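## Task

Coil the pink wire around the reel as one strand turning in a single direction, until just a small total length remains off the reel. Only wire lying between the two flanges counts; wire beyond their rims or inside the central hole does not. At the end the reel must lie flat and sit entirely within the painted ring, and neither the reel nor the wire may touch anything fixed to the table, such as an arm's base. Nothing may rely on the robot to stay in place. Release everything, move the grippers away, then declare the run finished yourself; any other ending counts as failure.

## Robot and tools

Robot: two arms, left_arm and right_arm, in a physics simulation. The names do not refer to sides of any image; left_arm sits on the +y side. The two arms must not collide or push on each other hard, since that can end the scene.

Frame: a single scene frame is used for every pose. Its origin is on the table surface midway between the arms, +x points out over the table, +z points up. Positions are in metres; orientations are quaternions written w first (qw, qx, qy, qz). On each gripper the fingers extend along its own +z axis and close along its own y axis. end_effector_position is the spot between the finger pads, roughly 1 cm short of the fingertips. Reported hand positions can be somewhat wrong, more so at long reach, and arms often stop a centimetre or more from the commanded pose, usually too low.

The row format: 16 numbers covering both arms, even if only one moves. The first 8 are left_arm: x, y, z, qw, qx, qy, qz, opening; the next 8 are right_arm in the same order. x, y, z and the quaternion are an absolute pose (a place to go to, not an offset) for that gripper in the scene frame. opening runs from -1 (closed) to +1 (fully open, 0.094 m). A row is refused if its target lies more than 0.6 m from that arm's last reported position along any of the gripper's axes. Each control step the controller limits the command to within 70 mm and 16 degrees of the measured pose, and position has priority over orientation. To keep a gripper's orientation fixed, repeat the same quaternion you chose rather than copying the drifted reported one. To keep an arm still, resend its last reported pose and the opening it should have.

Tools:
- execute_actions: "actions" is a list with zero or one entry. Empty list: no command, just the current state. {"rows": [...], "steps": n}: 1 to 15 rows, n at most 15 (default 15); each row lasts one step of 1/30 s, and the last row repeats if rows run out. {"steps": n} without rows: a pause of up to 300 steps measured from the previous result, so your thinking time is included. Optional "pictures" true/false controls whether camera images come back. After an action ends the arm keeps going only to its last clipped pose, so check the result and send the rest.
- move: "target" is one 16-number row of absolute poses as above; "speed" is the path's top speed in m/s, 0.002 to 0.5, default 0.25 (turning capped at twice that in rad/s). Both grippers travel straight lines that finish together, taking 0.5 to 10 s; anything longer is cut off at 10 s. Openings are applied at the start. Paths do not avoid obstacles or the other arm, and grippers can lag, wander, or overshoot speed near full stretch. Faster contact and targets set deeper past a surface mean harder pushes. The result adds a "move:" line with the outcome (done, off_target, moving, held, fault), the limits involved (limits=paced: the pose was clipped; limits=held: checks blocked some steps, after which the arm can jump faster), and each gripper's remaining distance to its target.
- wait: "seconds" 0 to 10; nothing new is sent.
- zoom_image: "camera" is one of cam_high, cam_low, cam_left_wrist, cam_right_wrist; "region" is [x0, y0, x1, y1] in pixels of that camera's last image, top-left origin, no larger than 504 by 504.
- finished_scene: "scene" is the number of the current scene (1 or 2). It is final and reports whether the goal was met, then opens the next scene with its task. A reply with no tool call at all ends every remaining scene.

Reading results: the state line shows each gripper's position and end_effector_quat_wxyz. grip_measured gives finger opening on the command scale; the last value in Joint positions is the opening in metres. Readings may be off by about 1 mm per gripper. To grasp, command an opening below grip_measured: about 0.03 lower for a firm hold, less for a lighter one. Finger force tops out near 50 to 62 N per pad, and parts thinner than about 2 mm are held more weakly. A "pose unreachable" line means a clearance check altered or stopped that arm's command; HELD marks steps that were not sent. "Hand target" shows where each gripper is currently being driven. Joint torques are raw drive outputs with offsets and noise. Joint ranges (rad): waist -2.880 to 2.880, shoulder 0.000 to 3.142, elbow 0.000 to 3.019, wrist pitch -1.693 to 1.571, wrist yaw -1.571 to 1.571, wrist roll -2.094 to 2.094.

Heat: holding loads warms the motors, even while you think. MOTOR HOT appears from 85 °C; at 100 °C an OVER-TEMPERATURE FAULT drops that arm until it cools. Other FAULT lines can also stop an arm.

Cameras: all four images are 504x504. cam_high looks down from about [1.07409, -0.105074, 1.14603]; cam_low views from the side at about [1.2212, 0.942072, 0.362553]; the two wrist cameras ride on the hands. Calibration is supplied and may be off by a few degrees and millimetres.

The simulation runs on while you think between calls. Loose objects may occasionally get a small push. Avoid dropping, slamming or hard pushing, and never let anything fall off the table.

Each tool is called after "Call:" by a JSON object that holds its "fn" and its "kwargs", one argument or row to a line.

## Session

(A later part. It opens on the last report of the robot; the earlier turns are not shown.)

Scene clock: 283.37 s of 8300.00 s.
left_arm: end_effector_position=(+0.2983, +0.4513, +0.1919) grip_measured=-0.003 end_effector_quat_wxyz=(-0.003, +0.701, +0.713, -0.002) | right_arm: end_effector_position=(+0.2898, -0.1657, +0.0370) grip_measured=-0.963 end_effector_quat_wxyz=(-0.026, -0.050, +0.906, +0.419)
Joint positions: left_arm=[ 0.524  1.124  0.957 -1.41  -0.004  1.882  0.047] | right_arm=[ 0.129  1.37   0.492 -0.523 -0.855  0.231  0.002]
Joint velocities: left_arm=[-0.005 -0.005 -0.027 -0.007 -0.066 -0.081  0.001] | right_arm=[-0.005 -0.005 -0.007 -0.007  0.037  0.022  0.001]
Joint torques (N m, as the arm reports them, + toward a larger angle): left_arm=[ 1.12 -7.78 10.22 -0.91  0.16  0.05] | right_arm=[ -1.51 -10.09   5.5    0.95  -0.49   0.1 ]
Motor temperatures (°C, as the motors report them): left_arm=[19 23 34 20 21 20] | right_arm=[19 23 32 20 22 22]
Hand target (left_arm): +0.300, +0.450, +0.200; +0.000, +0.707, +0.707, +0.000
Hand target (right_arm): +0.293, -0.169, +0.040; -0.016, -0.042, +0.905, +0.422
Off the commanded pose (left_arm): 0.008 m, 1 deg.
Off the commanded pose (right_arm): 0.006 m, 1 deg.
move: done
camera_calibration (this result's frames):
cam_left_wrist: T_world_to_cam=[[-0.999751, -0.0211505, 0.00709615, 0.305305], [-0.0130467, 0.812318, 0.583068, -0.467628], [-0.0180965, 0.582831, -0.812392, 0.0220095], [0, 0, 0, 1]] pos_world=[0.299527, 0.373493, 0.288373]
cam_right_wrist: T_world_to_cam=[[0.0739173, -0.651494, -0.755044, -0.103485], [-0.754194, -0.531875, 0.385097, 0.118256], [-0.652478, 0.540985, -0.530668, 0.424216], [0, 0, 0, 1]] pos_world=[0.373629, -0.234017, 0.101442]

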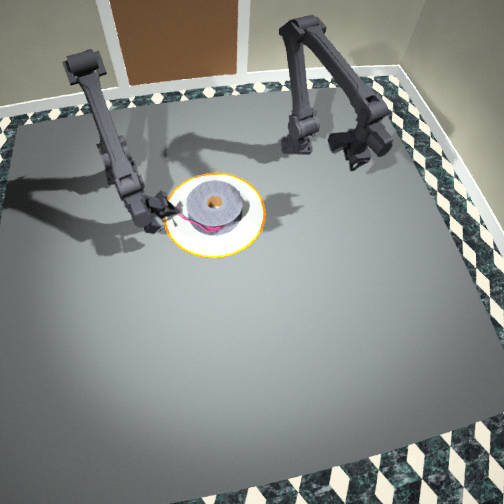

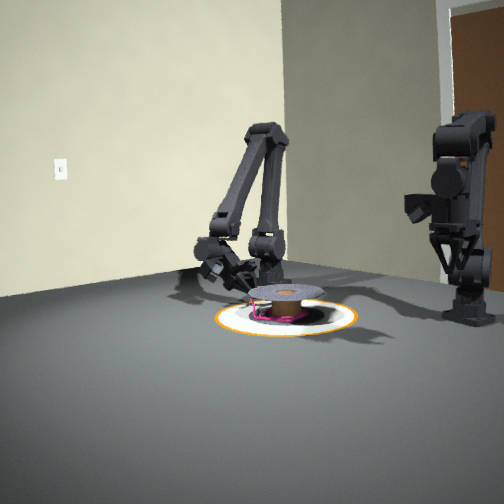

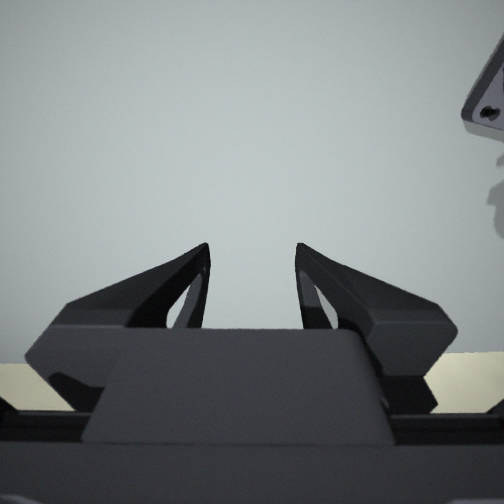

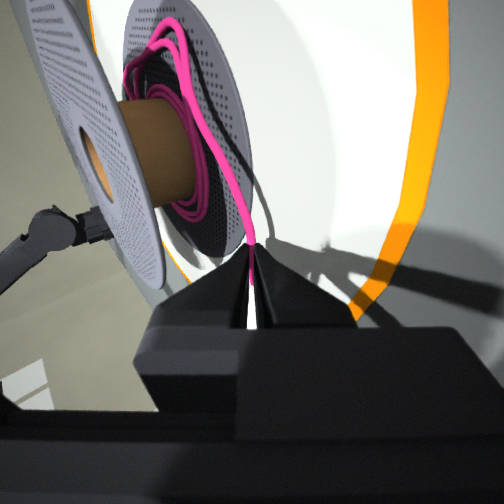

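Call:
{"fn": "move", "kwargs": {
  "target": [0.3,0.45,0.2,0,0.707,0.707,0,0,0.24,-0.105,0.036,0.158,0.303,0.834,0.434,-0.985],
  "speed": 0.1
}}

Scene clock: 290.33 s of 8300.00 s.
left_arm: end_effector_position=(+0.2983, +0.4513, +0.1919) grip_measured=-0.003 end_effector_quat_wxyz=(-0.003, +0.701, +0.713, -0.002) | right_arm: end_effector_position=(+0.2448, -0.1048, +0.0367) grip_measured=-0.963 end_effector_quat_wxyz=(+0.162, +0.300, +0.838, +0.426)
Joint positions: left_arm=[ 0.524  1.124  0.957 -1.41  -0.004  1.882  0.047] | right_arm=[0.825 1.135 0.133 0.375 0.077 1.608 0.002]
Joint velocities: left_arm=[ 0.005  0.015  0.017 -0.012 -0.022  0.007 -0.   ] | right_arm=[-0.005  0.005 -0.002 -0.012 -0.037 -0.022 -0.   ]
Joint torques (N m, as the arm reports them, + toward a larger angle): left_arm=[ 1.1  -7.83 10.21 -0.89  0.16  0.05] | right_arm=[ 1.25 -3.94  5.59  2.39  0.22  0.05]
Motor temperatures (°C, as the motors report them): left_arm=[19 22 34 20 21 20] | right_arm=[19 23 31 20 22 22]
Hand target (left_arm): +0.300, +0.450, +0.200; +0.000, +0.707, +0.707, +0.000
Hand target (right_arm): +0.240, -0.104, +0.034; +0.157, +0.300, +0.838, +0.428
Off the commanded pose (left_arm): 0.008 m, 1 deg.
Off the commanded pose (right_arm): 0.005 m, 1 deg.
move: done
camera_calibration (this result's frames):
cam_left_wrist: T_world_to_cam=[[-0.999751, -0.0211505, 0.00709615, 0.305305], [-0.0130467, 0.812318, 0.583068, -0.467628], [-0.0180965, 0.582831, -0.812392, 0.0220095], [0, 0, 0, 1]] pos_world=[0.299527, 0.373493, 0.288373]
cam_right_wrist: T_world_to_cam=[[-0.368394, -0.466064, -0.804407, 0.0688199], [-0.929328, 0.161158, 0.332231, 0.234234], [-0.0252047, 0.86995, -0.492496, 0.241281], [0, 0, 0, 1]] pos_world=[0.249115, -0.215577, 0.0963693]

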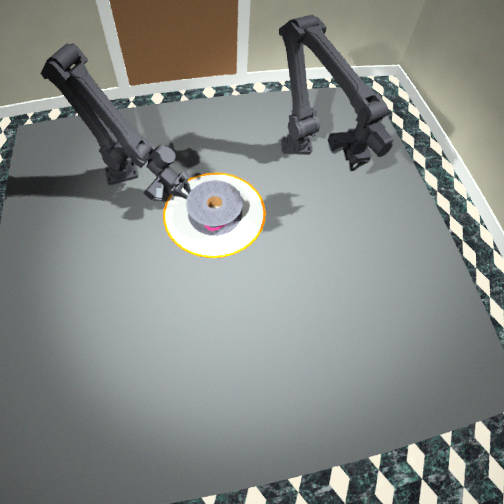

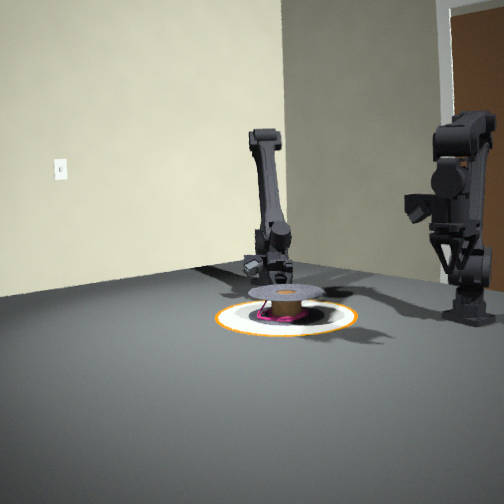

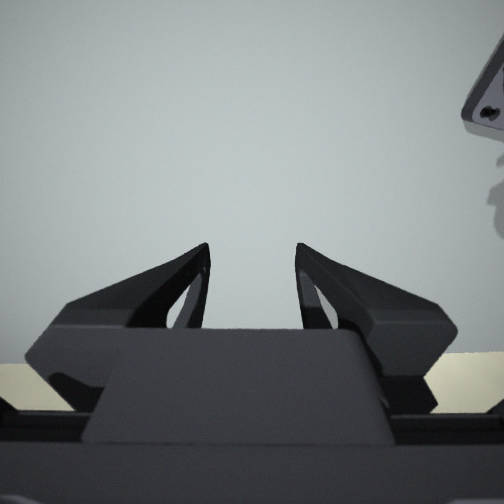

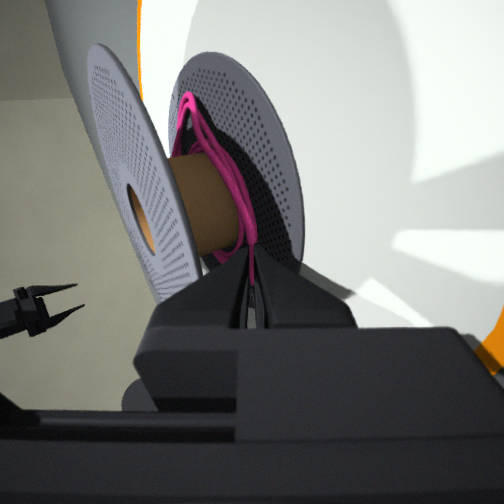

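Call:
{"fn": "move", "kwargs": {
  "target": [0.3,0.45,0.2,0,0.707,0.707,0,0,0.226,-0.085,0.034,0.185,0.355,0.813,0.423,-0.985],
  "speed": 0.05
}}

Call:
{"fn": "move", "kwargs": {
  "target": [0.3,0.45,0.2,0,0.707,0.707,0,0,0.226,-0.085,0.034,0.185,0.355,0.813,0.423,-0.8]
}}

Call:
{"fn": "move", "kwargs": {
  "target": [0.3,0.45,0.2,0,0.707,0.707,0,0,0.19,-0.12,0.075,0.185,0.355,0.813,0.423,-0.8],
  "speed": 0.06
}}

Scene clock: 295.30 s of 8300.00 s.
left_arm: end_effector_position=(+0.2983, +0.4513, +0.1919) grip_measured=-0.003 end_effector_quat_wxyz=(-0.003, +0.701, +0.713, -0.002) | right_arm: end_effector_position=(+0.2243, -0.0998, +0.0261) grip_measured=-0.963 end_effector_quat_wxyz=(+0.189, +0.355, +0.819, +0.410)
Joint positions: left_arm=[ 0.524  1.124  0.957 -1.41  -0.004  1.882  0.047] | right_arm=[1.027 1.19  0.133 0.375 0.344 1.814 0.002]
Joint velocities: left_arm=[-0.005 -0.005 -0.017 -0.002  0.007 -0.095  0.   ] | right_arm=[-0.005 -0.005  0.002 -0.002 -0.007 -0.022  0.001]
Joint torques (N m, as the arm reports them, + toward a larger angle): left_arm=[ 1.07 -7.78 10.21 -0.91  0.15  0.05] | right_arm=[ 1.29 -3.91  8.49  1.66  0.31  0.09]
Motor temperatures (°C, as the motors report them): left_arm=[19 22 35 20 21 20] | right_arm=[19 23 31 20 22 22]
Hand target (left_arm): +0.300, +0.450, +0.200; +0.000, +0.707, +0.707, +0.000
Hand target (right_arm): +0.226, -0.085, +0.034; +0.185, +0.355, +0.813, +0.422
Off the commanded pose (left_arm): 0.008 m, 1 deg.
Off the commanded pose (right_arm): 0.017 m, 2 deg.
After step 90, 0.37 s passed at rest.
move: off_target (right_arm)
camera_calibration (this result's frames):
cam_left_wrist: T_world_to_cam=[[-0.999751, -0.0211505, 0.00709615, 0.305305], [-0.0130467, 0.812318, 0.583068, -0.467628], [-0.0180965, 0.582831, -0.812392, 0.0220095], [0, 0, 0, 1]] pos_world=[0.299527, 0.373493, 0.288373]
cam_right_wrist: T_world_to_cam=[[-0.430409, -0.421154, -0.798359, 0.0733461], [-0.898375, 0.285691, 0.33362, 0.223343], [0.0875783, 0.860819, -0.501318, 0.205234], [0, 0, 0, 1]] pos_world=[0.214241, -0.209586, 0.0869322]

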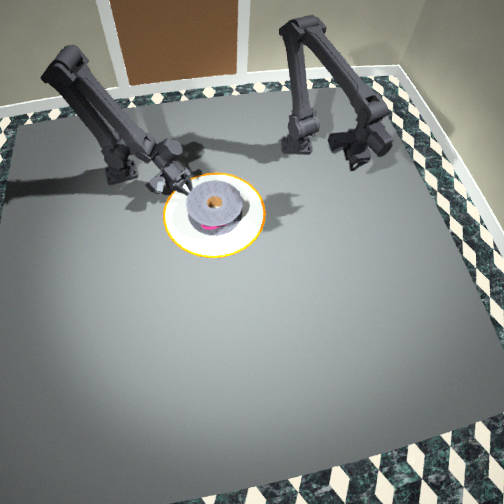

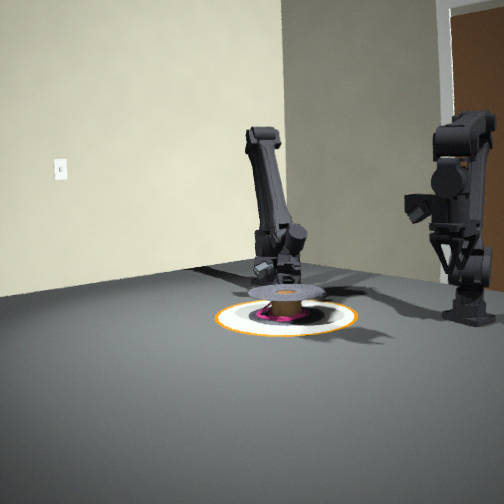

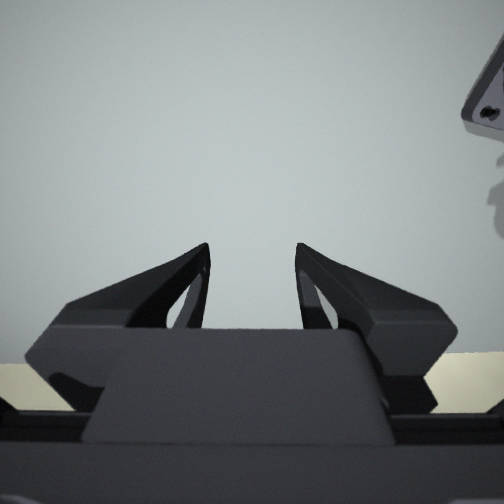

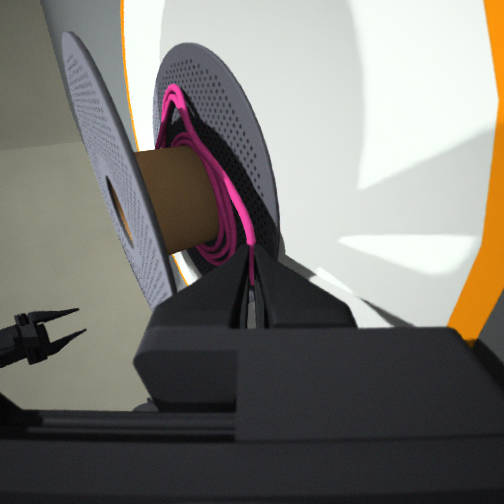

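Scene clock: 296.00 s of 8300.00 s.
left_arm: end_effector_position=(+0.2983, +0.4513, +0.1919) grip_measured=-0.003 end_effector_quat_wxyz=(-0.003, +0.701, +0.713, -0.002) | right_arm: end_effector_position=(+0.2244, -0.0998, +0.0261) grip_measured=-0.802 end_effector_quat_wxyz=(+0.189, +0.356, +0.818, +0.410)
Joint positions: left_arm=[ 0.524  1.124  0.957 -1.41  -0.004  1.882  0.047] | right_arm=[1.027 1.19  0.133 0.375 0.345 1.816 0.009]
Joint velocities: left_arm=[-0.024 -0.005  0.007  0.012 -0.051  0.037 -0.001] | right_arm=[-0.005  0.005 -0.002 -0.007  0.037 -0.066 -0.001]
Joint torques (N m, as the arm reports them, + toward a larger angle): left_arm=[ 1.12 -7.81 10.22 -0.89  0.16  0.05] | right_arm=[ 1.31 -4.01  8.34  1.77  0.33  0.09]
Motor temperatures (°C, as the motors report them): left_arm=[19 22 35 20 21 20] | right_arm=[19 23 31 20 22 22]
Hand target (left_arm): +0.300, +0.450, +0.200; +0.000, +0.707, +0.707, +0.000
Hand target (right_arm): +0.226, -0.086, +0.034; +0.185, +0.355, +0.813, +0.423
Off the commanded pose (left_arm): 0.008 m, 1 deg.
Off the commanded pose (right_arm): 0.017 m, 2 deg.
move: off_target (right_arm)
camera_calibration (this result's frames):
cam_left_wrist: T_world_to_cam=[[-0.999751, -0.0211505, 0.00709615, 0.305305], [-0.0130467, 0.812318, 0.583068, -0.467628], [-0.0180965, 0.582831, -0.812392, 0.0220095], [0, 0, 0, 1]] pos_world=[0.299527, 0.373493, 0.288373]
cam_right_wrist: T_world_to_cam=[[-0.431649, -0.4197, -0.798455, 0.0737876], [-0.897699, 0.286621, 0.334641, 0.223309], [0.0884051, 0.86122, -0.500484, 0.205104], [0, 0, 0, 1]] pos_world=[0.214183, -0.209676, 0.0868389]

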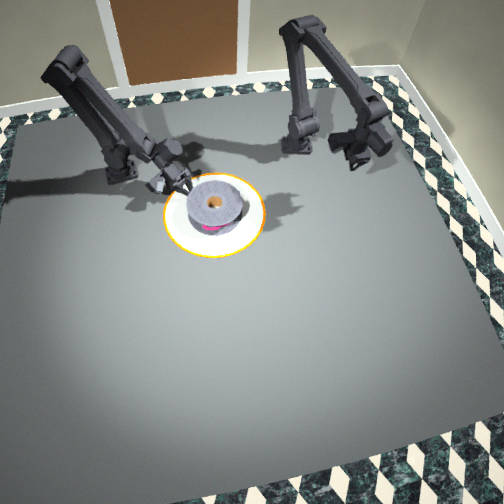

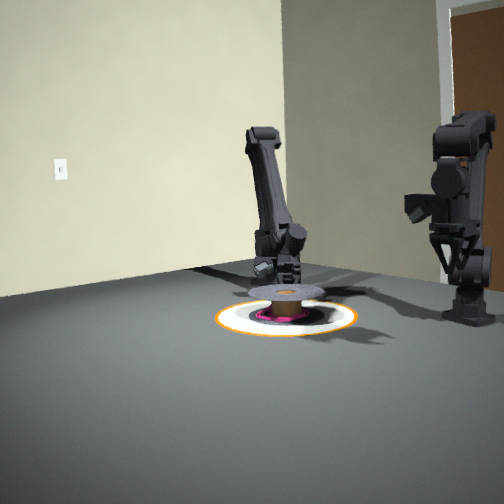

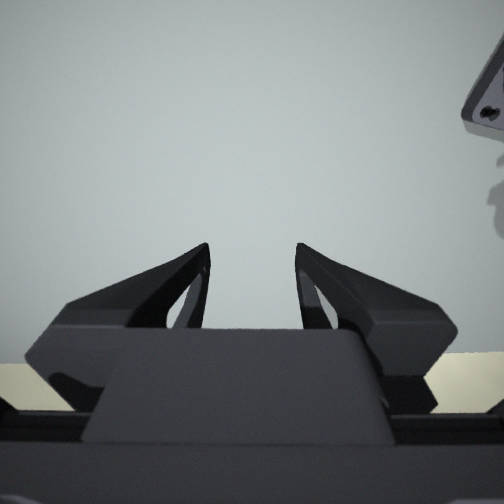

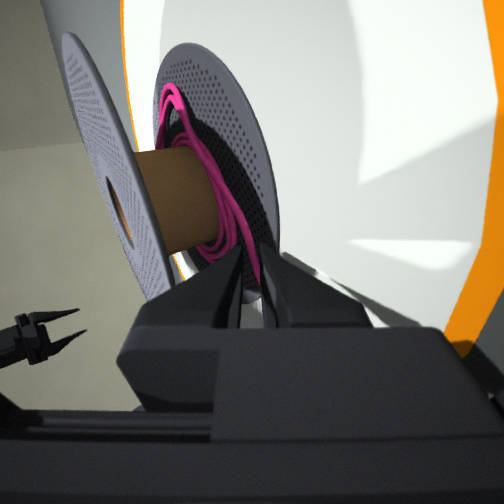

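Scene clock: 297.47 s of 8300.00 s.
left_arm: end_effector_position=(+0.2983, +0.4513, +0.1919) grip_measured=-0.003 end_effector_quat_wxyz=(-0.003, +0.701, +0.713, -0.002) | right_arm: end_effector_position=(+0.1936, -0.1205, +0.0756) grip_measured=-0.802 end_effector_quat_wxyz=(+0.189, +0.356, +0.811, +0.423)
Joint positions: left_arm=[ 0.524  1.124  0.957 -1.41  -0.004  1.882  0.047] | right_arm=[ 1.156  0.71   0.133 -0.108  0.447  1.903  0.009]
Joint velocities: left_arm=[-0.015  0.005 -0.007 -0.002  0.037 -0.037 -0.002] | right_arm=[ 0.005  0.015 -0.002  0.002 -0.007  0.022  0.   ]
Joint torques (N m, as the arm reports them, + toward a larger angle): left_arm=[ 1.1  -7.83 10.23 -0.9   0.16  0.05] | right_arm=[ 1.35 -2.18  9.08  0.82  0.36  0.06]
Motor temperatures (°C, as the motors report them): left_arm=[19 22 35 20 21 20] | right_arm=[19 23 31 20 22 22]
Hand target (left_arm): +0.300, +0.450, +0.200; +0.000, +0.707, +0.707, +0.000
Hand target (right_arm): +0.190, -0.120, +0.075; +0.185, +0.355, +0.813, +0.423
Off the commanded pose (left_arm): 0.008 m, 1 deg.
Off the commanded pose (right_arm): 0.004 m, 1 deg.
move: done
camera_calibration (this result's frames):
cam_left_wrist: T_world_to_cam=[[-0.999751, -0.0211505, 0.00709615, 0.305305], [-0.0130467, 0.812318, 0.583068, -0.467628], [-0.0180965, 0.582831, -0.812392, 0.0220095], [0, 0, 0, 1]] pos_world=[0.299527, 0.373493, 0.288373]
cam_right_wrist: T_world_to_cam=[[-0.421976, -0.39737, -0.814883, 0.0933561], [-0.901638, 0.277915, 0.331378, 0.184981], [0.0947884, 0.874563, -0.475557, 0.248925], [0, 0, 0, 1]] pos_world=[0.182585, -0.232013, 0.133154]

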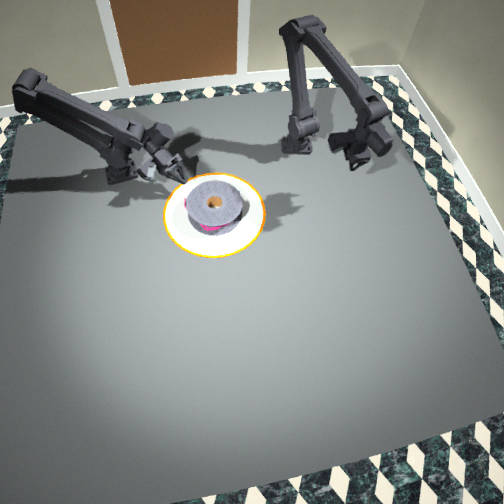

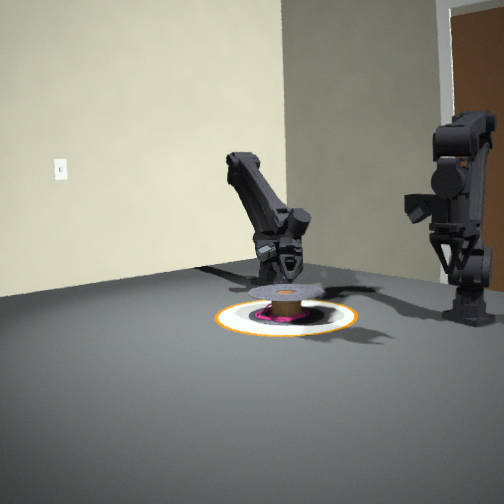

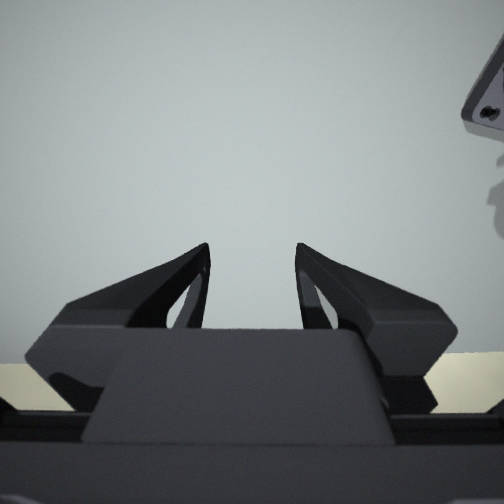

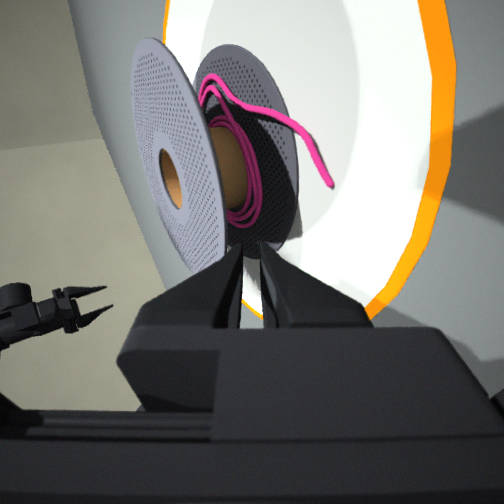

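Call:
{"fn": "move", "kwargs": {
  "target": [0.3,0.45,0.2,0,0.707,0.707,0,0, 0.2,-0.3,0.22,0,1,0,0,-0.6]
}}

Scene clock: 311.33 s of 8300.00 s.
left_arm: end_effector_position=(+0.2983, +0.4513, +0.1919) grip_measured=-0.003 end_effector_quat_wxyz=(-0.003, +0.701, +0.713, -0.002) | right_arm: end_effector_position=(+0.1919, -0.2962, +0.2048) grip_measured=-0.602 end_effector_quat_wxyz=(-0.310, +0.879, +0.321, +0.166)
Joint positions: left_arm=[ 0.524  1.124  0.957 -1.41  -0.004  1.882  0.047] | right_arm=[-0.448  0.669  0.639 -1.69  -0.706  2.074  0.019]
Joint velocities: left_arm=[-0.005 -0.015 -0.002 -0.022 -0.037 -0.037 -0.001] | right_arm=[-0.015 -0.005 -0.017 -0.002 -0.037 -0.007 -0.001]
Joint torques (N m, as the arm reports them, + toward a larger angle): left_arm=[ 1.06 -7.77 10.21 -0.89  0.16  0.05] | right_arm=[-1.5  -2.21 12.77 -0.75 -0.42  0.2 ]
Motor temperatures (°C, as the motors report them): left_arm=[19 22 35 20 21 20] | right_arm=[19 22 33 20 22 22]
Hand target (left_arm): +0.300, +0.450, +0.200; +0.000, +0.707, +0.707, +0.000
Hand target (right_arm): +0.198, -0.300, +0.221; -0.299, +0.882, +0.316, +0.183
Off the commanded pose (left_arm): 0.008 m, 1 deg.
Off the commanded pose (right_arm): 0.018 m, 57 deg; orientation clipped at the last step of the last action.
joint sent to its limit (right arm) — the command would take joint 4 (wrist pitch) past its lower limit and joint 6 (wrist roll) past its upper limit, so those joints were sent only as far as their limits.
After step 90, 5.40 s passed at rest.
move: off_target (right_arm); limits=paced
camera_calibration (this result's frames):
cam_left_wrist: T_world_to_cam=[[-0.999751, -0.0211505, 0.00709615, 0.305305], [-0.0130467, 0.812318, 0.583068, -0.467628], [-0.0180965, 0.582831, -0.812392, 0.0220095], [0, 0, 0, 1]] pos_world=[0.299527, 0.373493, 0.288373]
cam_right_wrist: T_world_to_cam=[[-0.671045, 0.592623, 0.445529, 0.211015], [0.547669, -0.00884269, 0.836649, -0.27703], [0.499757, 0.805431, -0.318627, 0.333838], [0, 0, 0, 1]] pos_world=[0.126484, -0.396385, 0.244134]

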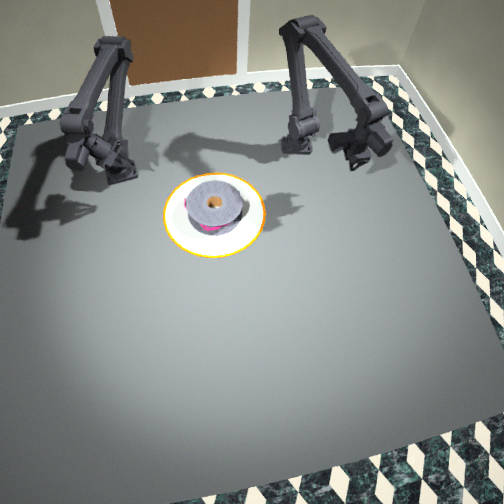

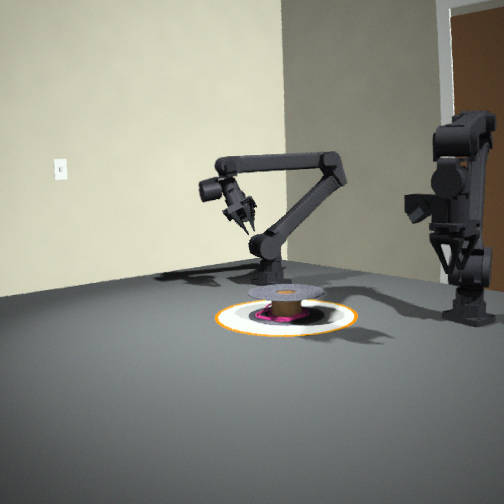

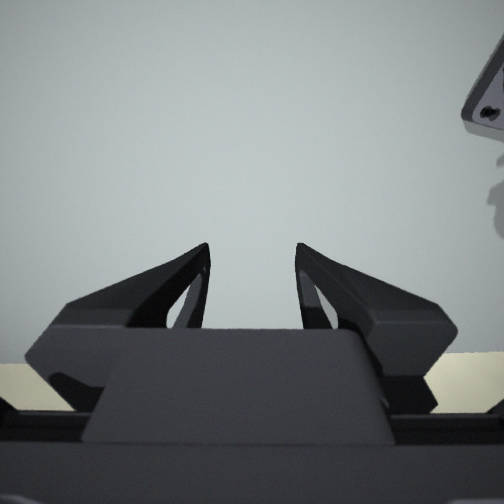

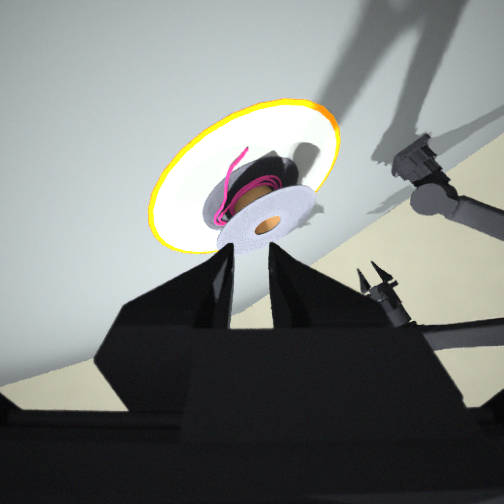

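Call:
{"fn": "zoom_image", "kwargs": {
  "camera": "cam_right_wrist",
  "region": [150,100,350,260]
}}

Call:
{"fn": "zoom_image", "kwargs": {
  "camera": "cam_high",
  "region": [150,160,280,270]
}}

Region (150, 100, 350, 260) of cam_right_wrist's 504x504 image, scaled by 2.520, with more detail than that image has; it fills the top 403 rows of this view, and the rest is white.

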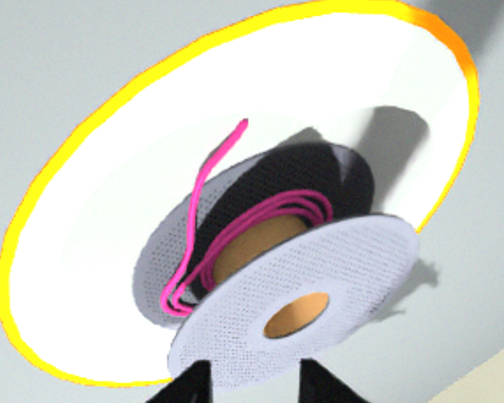

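Region (150, 160, 280, 270) of cam_high's 504x504 image, scaled by 3.877, with more detail than that image has; it fills the top 426 rows of this view, and the rest is white.

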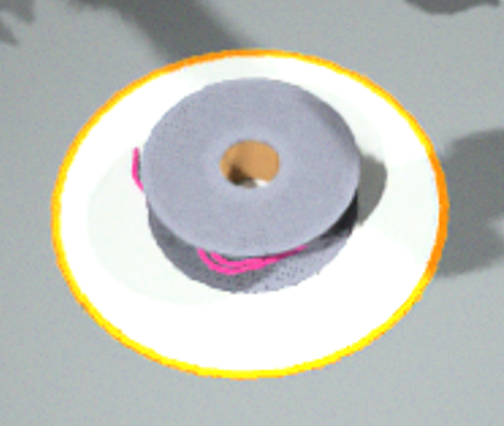

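Call:
{"fn": "move", "kwargs": {
  "target": [0.3,0.45,0.2,0,0.707,0.707,0,0, 0.265,-0.22,0.09,0.38,-0.596,0.596,0.38,-0.6],
  "speed": 0.15
}}

Scene clock: 341.17 s of 8300.00 s.
left_arm: end_effector_position=(+0.2983, +0.4513, +0.1919) grip_measured=-0.003 end_effector_quat_wxyz=(-0.003, +0.701, +0.713, -0.002) | right_arm: end_effector_position=(+0.2611, -0.2337, +0.1009) grip_measured=-0.602 end_effector_quat_wxyz=(+0.703, -0.671, +0.222, +0.081)
Joint positions: left_arm=[ 0.524  1.124  0.957 -1.41  -0.004  1.882  0.047] | right_arm=[-0.331  1.824  0.453 -1.701 -1.578  2.075  0.019]
Joint velocities: left_arm=[-0.015  0.005 -0.012  0.002 -0.022 -0.051  0.   ] | right_arm=[ 0.005  0.015 -0.002  0.007  0.022 -0.051 -0.001]
Joint torques (N m, as the arm reports them, + toward a larger angle): left_arm=[ 1.09 -7.8  10.22 -0.89  0.15  0.05] | right_arm=[ 4.68 -3.28  4.14 -1.6  -0.08  0.24]
Motor temperatures (°C, as the motors report them): left_arm=[19 22 35 20 21 20] | right_arm=[19 22 34 20 22 22]
Hand target (left_arm): +0.300, +0.450, +0.200; +0.000, +0.707, +0.707, +0.000
Hand target (right_arm): +0.267, -0.225, +0.089; +0.698, -0.672, +0.218, +0.112
Off the commanded pose (left_arm): 0.008 m, 1 deg.
Off the commanded pose (right_arm): 0.018 m, 68 deg; orientation clipped at the last step of the last action.
joint sent to its limit (right arm) — the command would take joint 4 (wrist pitch) past its lower limit, joint 5 (wrist yaw) past its lower limit and joint 6 (wrist roll) past its upper limit, so those joints were sent only as far as their limits.
After step 90, 18.73 s passed at rest.
move: off_target (right_arm); limits=paced,held; held on 1 of 243 steps (right_arm)
pose unreachable (right arm): on one or more control steps of this call this arm could not follow its commanded pose, so it was not sent that pose on those steps. It may still have moved: this result reports where it is.
cause: the commanded pose would bring two parts of the arm too close to each other (its upper arm (the part past joint 2) and its wrist camera, with joints 3 (elbow) to 6 (wrist roll) between them).
camera_calibration (this result's frames):
cam_left_wrist: T_world_to_cam=[[-0.999751, -0.0211505, 0.00709615, 0.305305], [-0.0130467, 0.812318, 0.583068, -0.467628], [-0.0180965, 0.582831, -0.812392, 0.0220095], [0, 0, 0, 1]] pos_world=[0.299527, 0.373493, 0.288373]
cam_right_wrist: T_world_to_cam=[[0.406153, -0.0960867, 0.908739, -0.222227], [0.600849, -0.721176, -0.344799, -0.28868], [0.688492, 0.686056, -0.235174, 0.130176], [0, 0, 0, 1]] pos_world=[0.174086, -0.31885, 0.133024]

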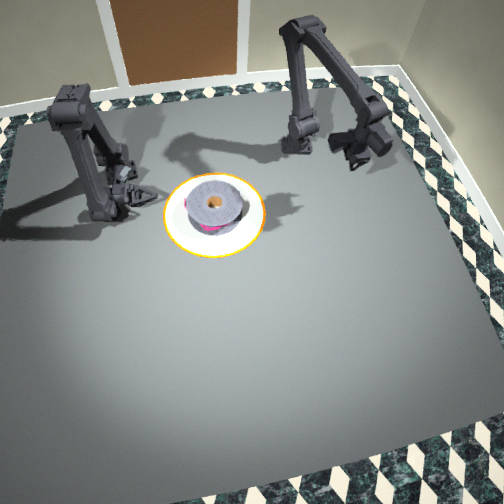

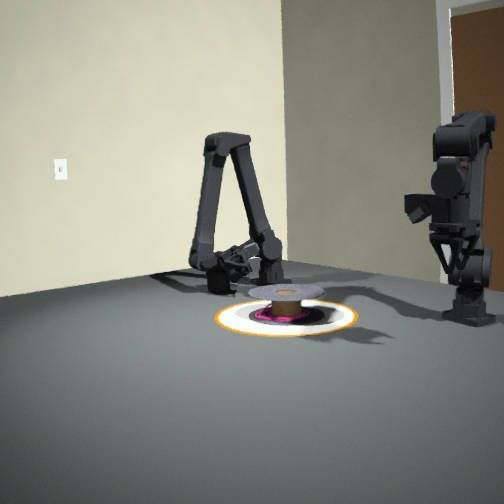

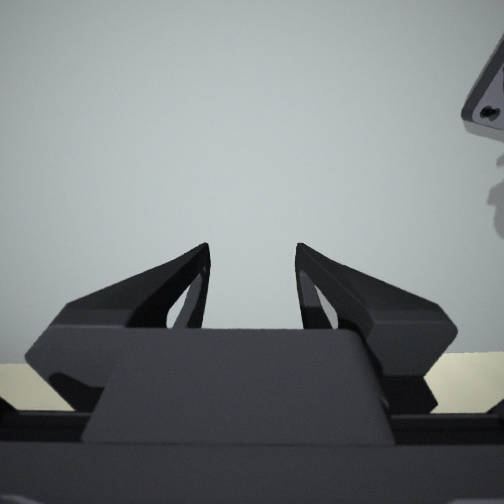

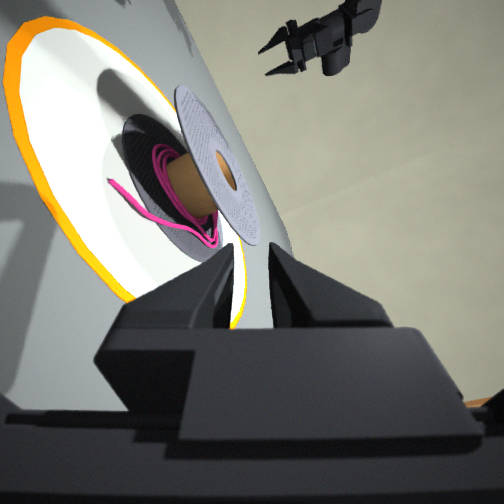

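Call:
{"fn": "move", "kwargs": {
  "target": [0.3,0.45,0.2,0,0.707,0.707,0,0, 0.35,-0.35,0.22,0,0.5,0.866,0,-0.6]
}}

Call:
{"fn": "move", "kwargs": {
  "target": [0.3,0.45,0.2,0,0.707,0.707,0,0, 0.35,-0.3,0.2,0,-0.5,0.866,0,-0.6]
}}

Call:
{"fn": "move", "kwargs": {
  "target": [0.3,0.45,0.2,0,0.707,0.707,0,0, 0.27,-0.22,0.09,0.38,-0.596,0.596,0.38,-0.6],
  "speed": 0.15
}}

Scene clock: 350.27 s of 8300.00 s.
left_arm: end_effector_position=(+0.2983, +0.4513, +0.1919) grip_measured=-0.003 end_effector_quat_wxyz=(-0.003, +0.701, +0.713, -0.002) | right_arm: end_effector_position=(+0.3399, -0.3533, +0.2156) grip_measured=-0.602 end_effector_quat_wxyz=(-0.020, +0.503, +0.864, -0.005)
Joint positions: left_arm=[ 0.524  1.124  0.957 -1.41  -0.004  1.882  0.047] | right_arm=[-0.099  1.139  1.03  -1.501 -0.013  1.09   0.019]
Joint velocities: left_arm=[-0.005 -0.005 -0.012 -0.012  0.051 -0.051 -0.001] | right_arm=[-0.015 -0.034  0.012  0.007 -0.051  0.007  0.001]
Joint torques (N m, as the arm reports them, + toward a larger angle): left_arm=[ 1.08 -7.8  10.21 -0.9   0.16  0.05] | right_arm=[ 1.31 -9.17 10.06  0.46  0.18 -0.07]
Motor temperatures (°C, as the motors report them): left_arm=[19 22 35 20 21 20] | right_arm=[19 22 33 20 22 22]
Hand target (left_arm): +0.300, +0.450, +0.200; +0.000, +0.707, +0.707, +0.000
Hand target (right_arm): +0.344, -0.349, +0.221; -0.007, +0.492, +0.871, +0.002
Off the commanded pose (left_arm): 0.008 m, 1 deg.
Off the commanded pose (right_arm): 0.012 m, 2 deg.
move: off_target (right_arm)
camera_calibration (this result's frames):
cam_left_wrist: T_world_to_cam=[[-0.999751, -0.0211505, 0.00709615, 0.305305], [-0.0130467, 0.812318, 0.583068, -0.467628], [-0.0180965, 0.582831, -0.812392, 0.0220095], [0, 0, 0, 1]] pos_world=[0.299527, 0.373493, 0.288373]
cam_right_wrist: T_world_to_cam=[[-0.866675, -0.497216, 0.0406369, 0.108099], [-0.373347, 0.700475, 0.608232, 0.245222], [-0.330888, 0.511968, -0.792718, 0.590106], [0, 0, 0, 1]] pos_world=[0.380499, -0.420139, 0.314243]

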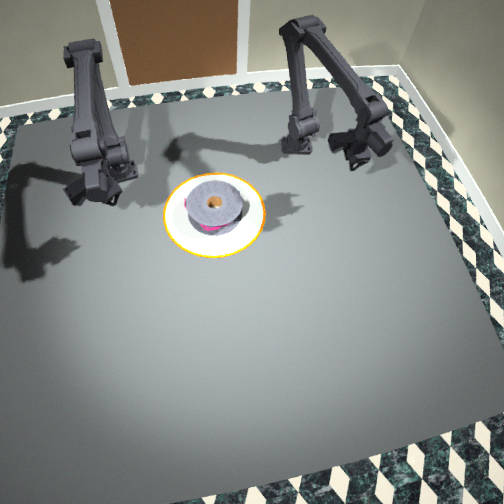

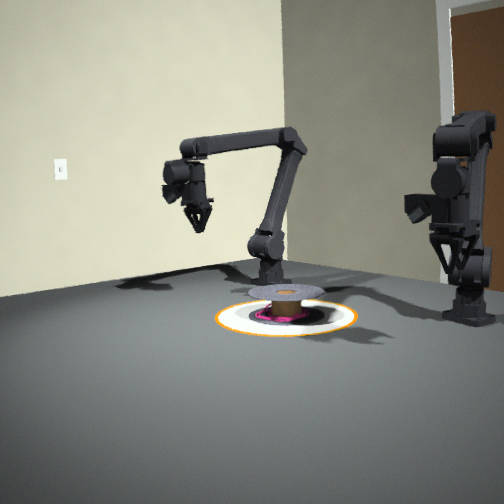

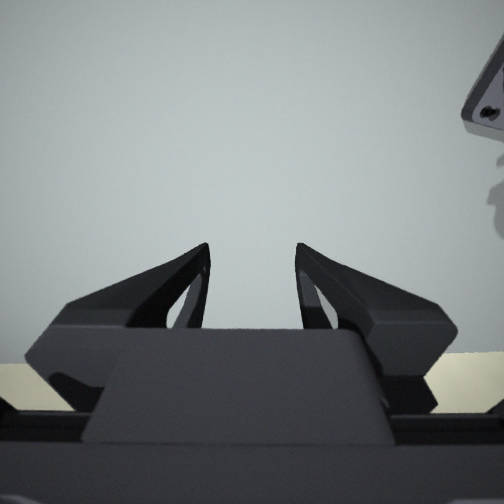

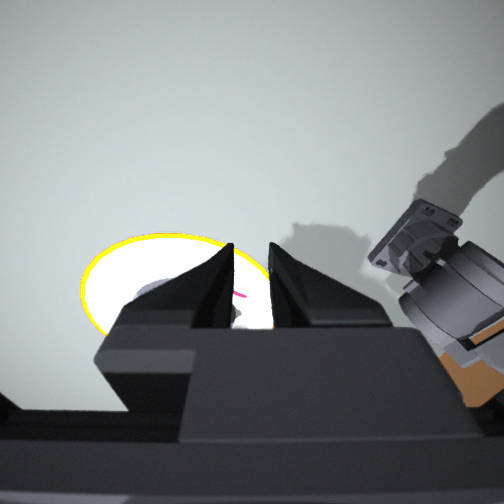

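Scene clock: 355.03 s of 8300.00 s.
left_arm: end_effector_position=(+0.2983, +0.4513, +0.1919) grip_measured=-0.003 end_effector_quat_wxyz=(-0.003, +0.701, +0.713, -0.002) | right_arm: end_effector_position=(+0.3502, -0.3058, +0.2096) grip_measured=-0.602 end_effector_quat_wxyz=(+0.006, -0.488, +0.873, -0.004)
Joint positions: left_arm=[ 0.524  1.124  0.957 -1.41  -0.004  1.882  0.047] | right_arm=[ 0.062  1.148  1.021 -1.43   0.003 -0.824  0.019]
Joint velocities: left_arm=[-0.005 -0.005 -0.012 -0.007 -0.007 -0.037 -0.   ] | right_arm=[-0.005 -0.005  0.002  0.002 -0.022 -0.022  0.   ]
Joint torques (N m, as the arm reports them, + toward a larger angle): left_arm=[ 1.08 -7.78 10.22 -0.89  0.16  0.05] | right_arm=[ 1.33 -7.25  8.34  0.6  -0.11 -0.09]
Motor temperatures (°C, as the motors report them): left_arm=[19 22 35 20 21 20] | right_arm=[19 22 33 20 22 22]
Hand target (left_arm): +0.300, +0.450, +0.200; +0.000, +0.707, +0.707, +0.000
Hand target (right_arm): +0.350, -0.301, +0.200; -0.001, -0.500, +0.866, -0.000
Off the commanded pose (left_arm): 0.008 m, 1 deg.
Off the commanded pose (right_arm): 0.011 m, 2 deg.
move: off_target (right_arm)
camera_calibration (this result's frames):
cam_left_wrist: T_world_to_cam=[[-0.999751, -0.0211505, 0.00709615, 0.305305], [-0.0130467, 0.812318, 0.583068, -0.467628], [-0.0180965, 0.582831, -0.812392, 0.0220095], [0, 0, 0, 1]] pos_world=[0.299527, 0.373493, 0.288373]
cam_right_wrist: T_world_to_cam=[[0.854089, -0.519602, 0.0233694, -0.464915], [-0.435394, -0.689648, 0.578634, -0.17769], [-0.284543, -0.504379, -0.815253, 0.242178], [0, 0, 0, 1]] pos_world=[0.388623, -0.241965, 0.311119]

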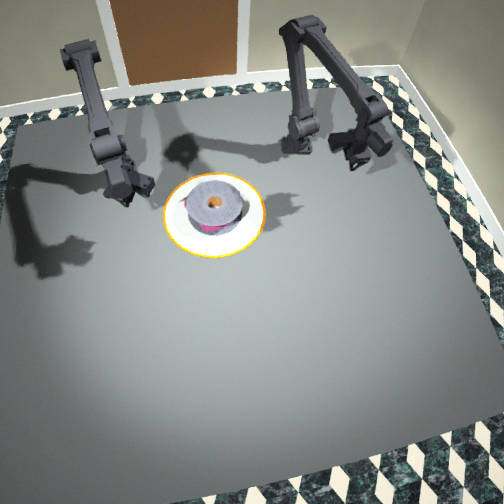

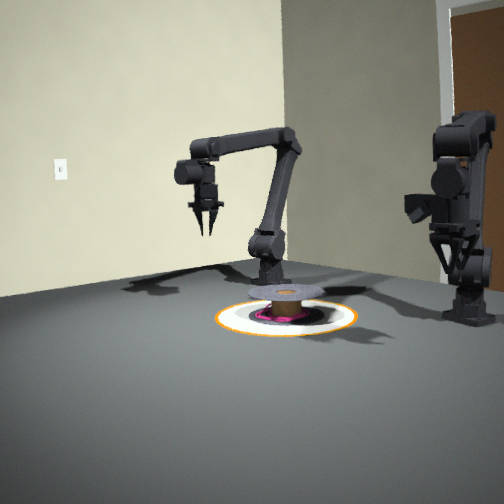

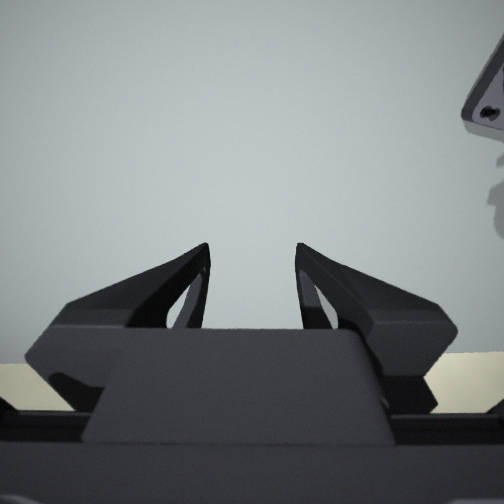

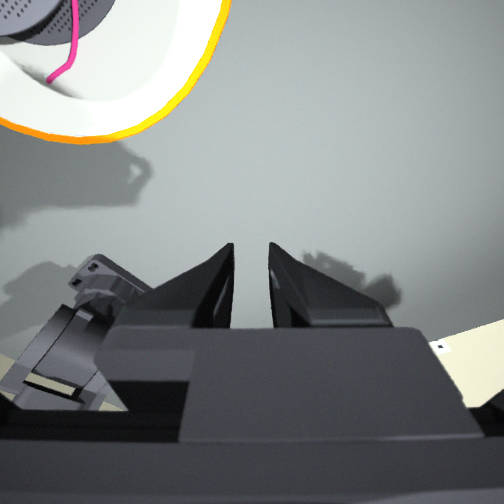

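Scene clock: 359.67 s of 8300.00 s.
left_arm: end_effector_position=(+0.2983, +0.4513, +0.1919) grip_measured=-0.003 end_effector_quat_wxyz=(-0.003, +0.701, +0.713, -0.002) | right_arm: end_effector_position=(+0.2725, -0.2162, +0.0950) grip_measured=-0.602 end_effector_quat_wxyz=(+0.381, -0.599, +0.594, +0.378)
Joint positions: left_arm=[ 0.524  1.124  0.957 -1.41  -0.004  1.882  0.047] | right_arm=[-0.16   1.231  0.452 -0.846 -1.132 -1.64   0.019]
Joint velocities: left_arm=[ 0.005  0.005 -0.022 -0.002 -0.022  0.022  0.001] | right_arm=[-0.005 -0.015  0.007 -0.007  0.007 -0.037  0.002]
Joint torques (N m, as the arm reports them, + toward a larger angle): left_arm=[ 1.09 -7.76 10.22 -0.9   0.16  0.05] | right_arm=[-1.55 -5.59  5.95  0.38 -0.66 -0.05]
Motor temperatures (°C, as the motors report them): left_arm=[19 22 35 20 21 20] | right_arm=[19 22 33 20 22 22]
Hand target (left_arm): +0.300, +0.450, +0.200; +0.000, +0.707, +0.707, +0.000
Hand target (right_arm): +0.273, -0.220, +0.091; -0.385, +0.596, -0.596, -0.375
Off the commanded pose (left_arm): 0.008 m, 1 deg.
Off the commanded pose (right_arm): 0.007 m, 0 deg.
move: done
camera_calibration (this result's frames):
cam_left_wrist: T_world_to_cam=[[-0.999751, -0.0211505, 0.00709615, 0.305305], [-0.0130467, 0.812318, 0.583068, -0.467628], [-0.0180965, 0.582831, -0.812392, 0.0220095], [0, 0, 0, 1]] pos_world=[0.299527, 0.373493, 0.288373]
cam_right_wrist: T_world_to_cam=[[0.999858, -0.00510422, 0.0160482, -0.277135], [0.0033526, -0.873553, -0.486717, -0.141505], [0.0165033, 0.486702, -0.873412, 0.309596], [0, 0, 0, 1]] pos_world=[0.272461, -0.275707, 0.20598]

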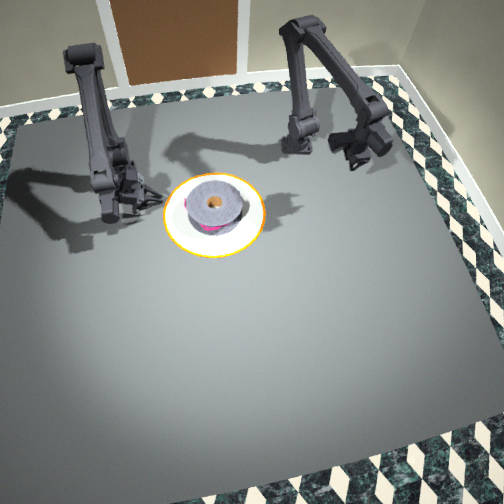

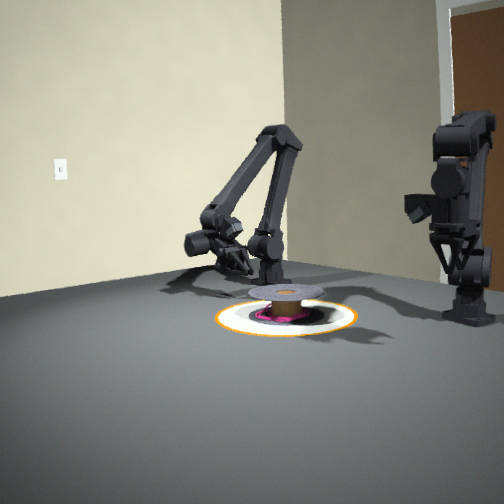

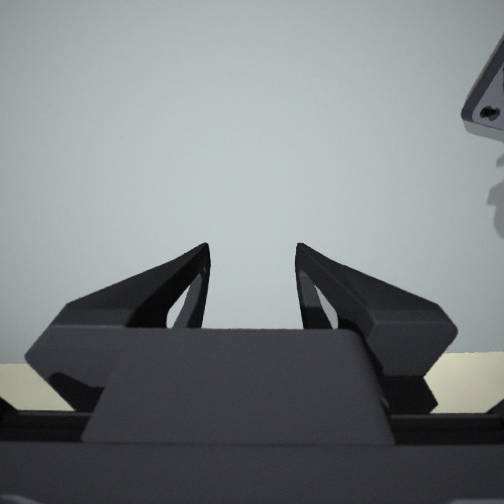

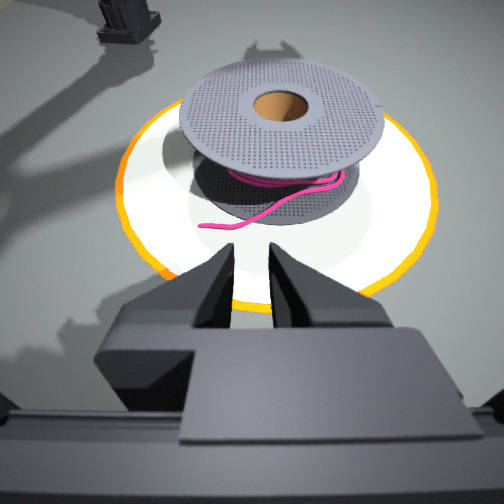

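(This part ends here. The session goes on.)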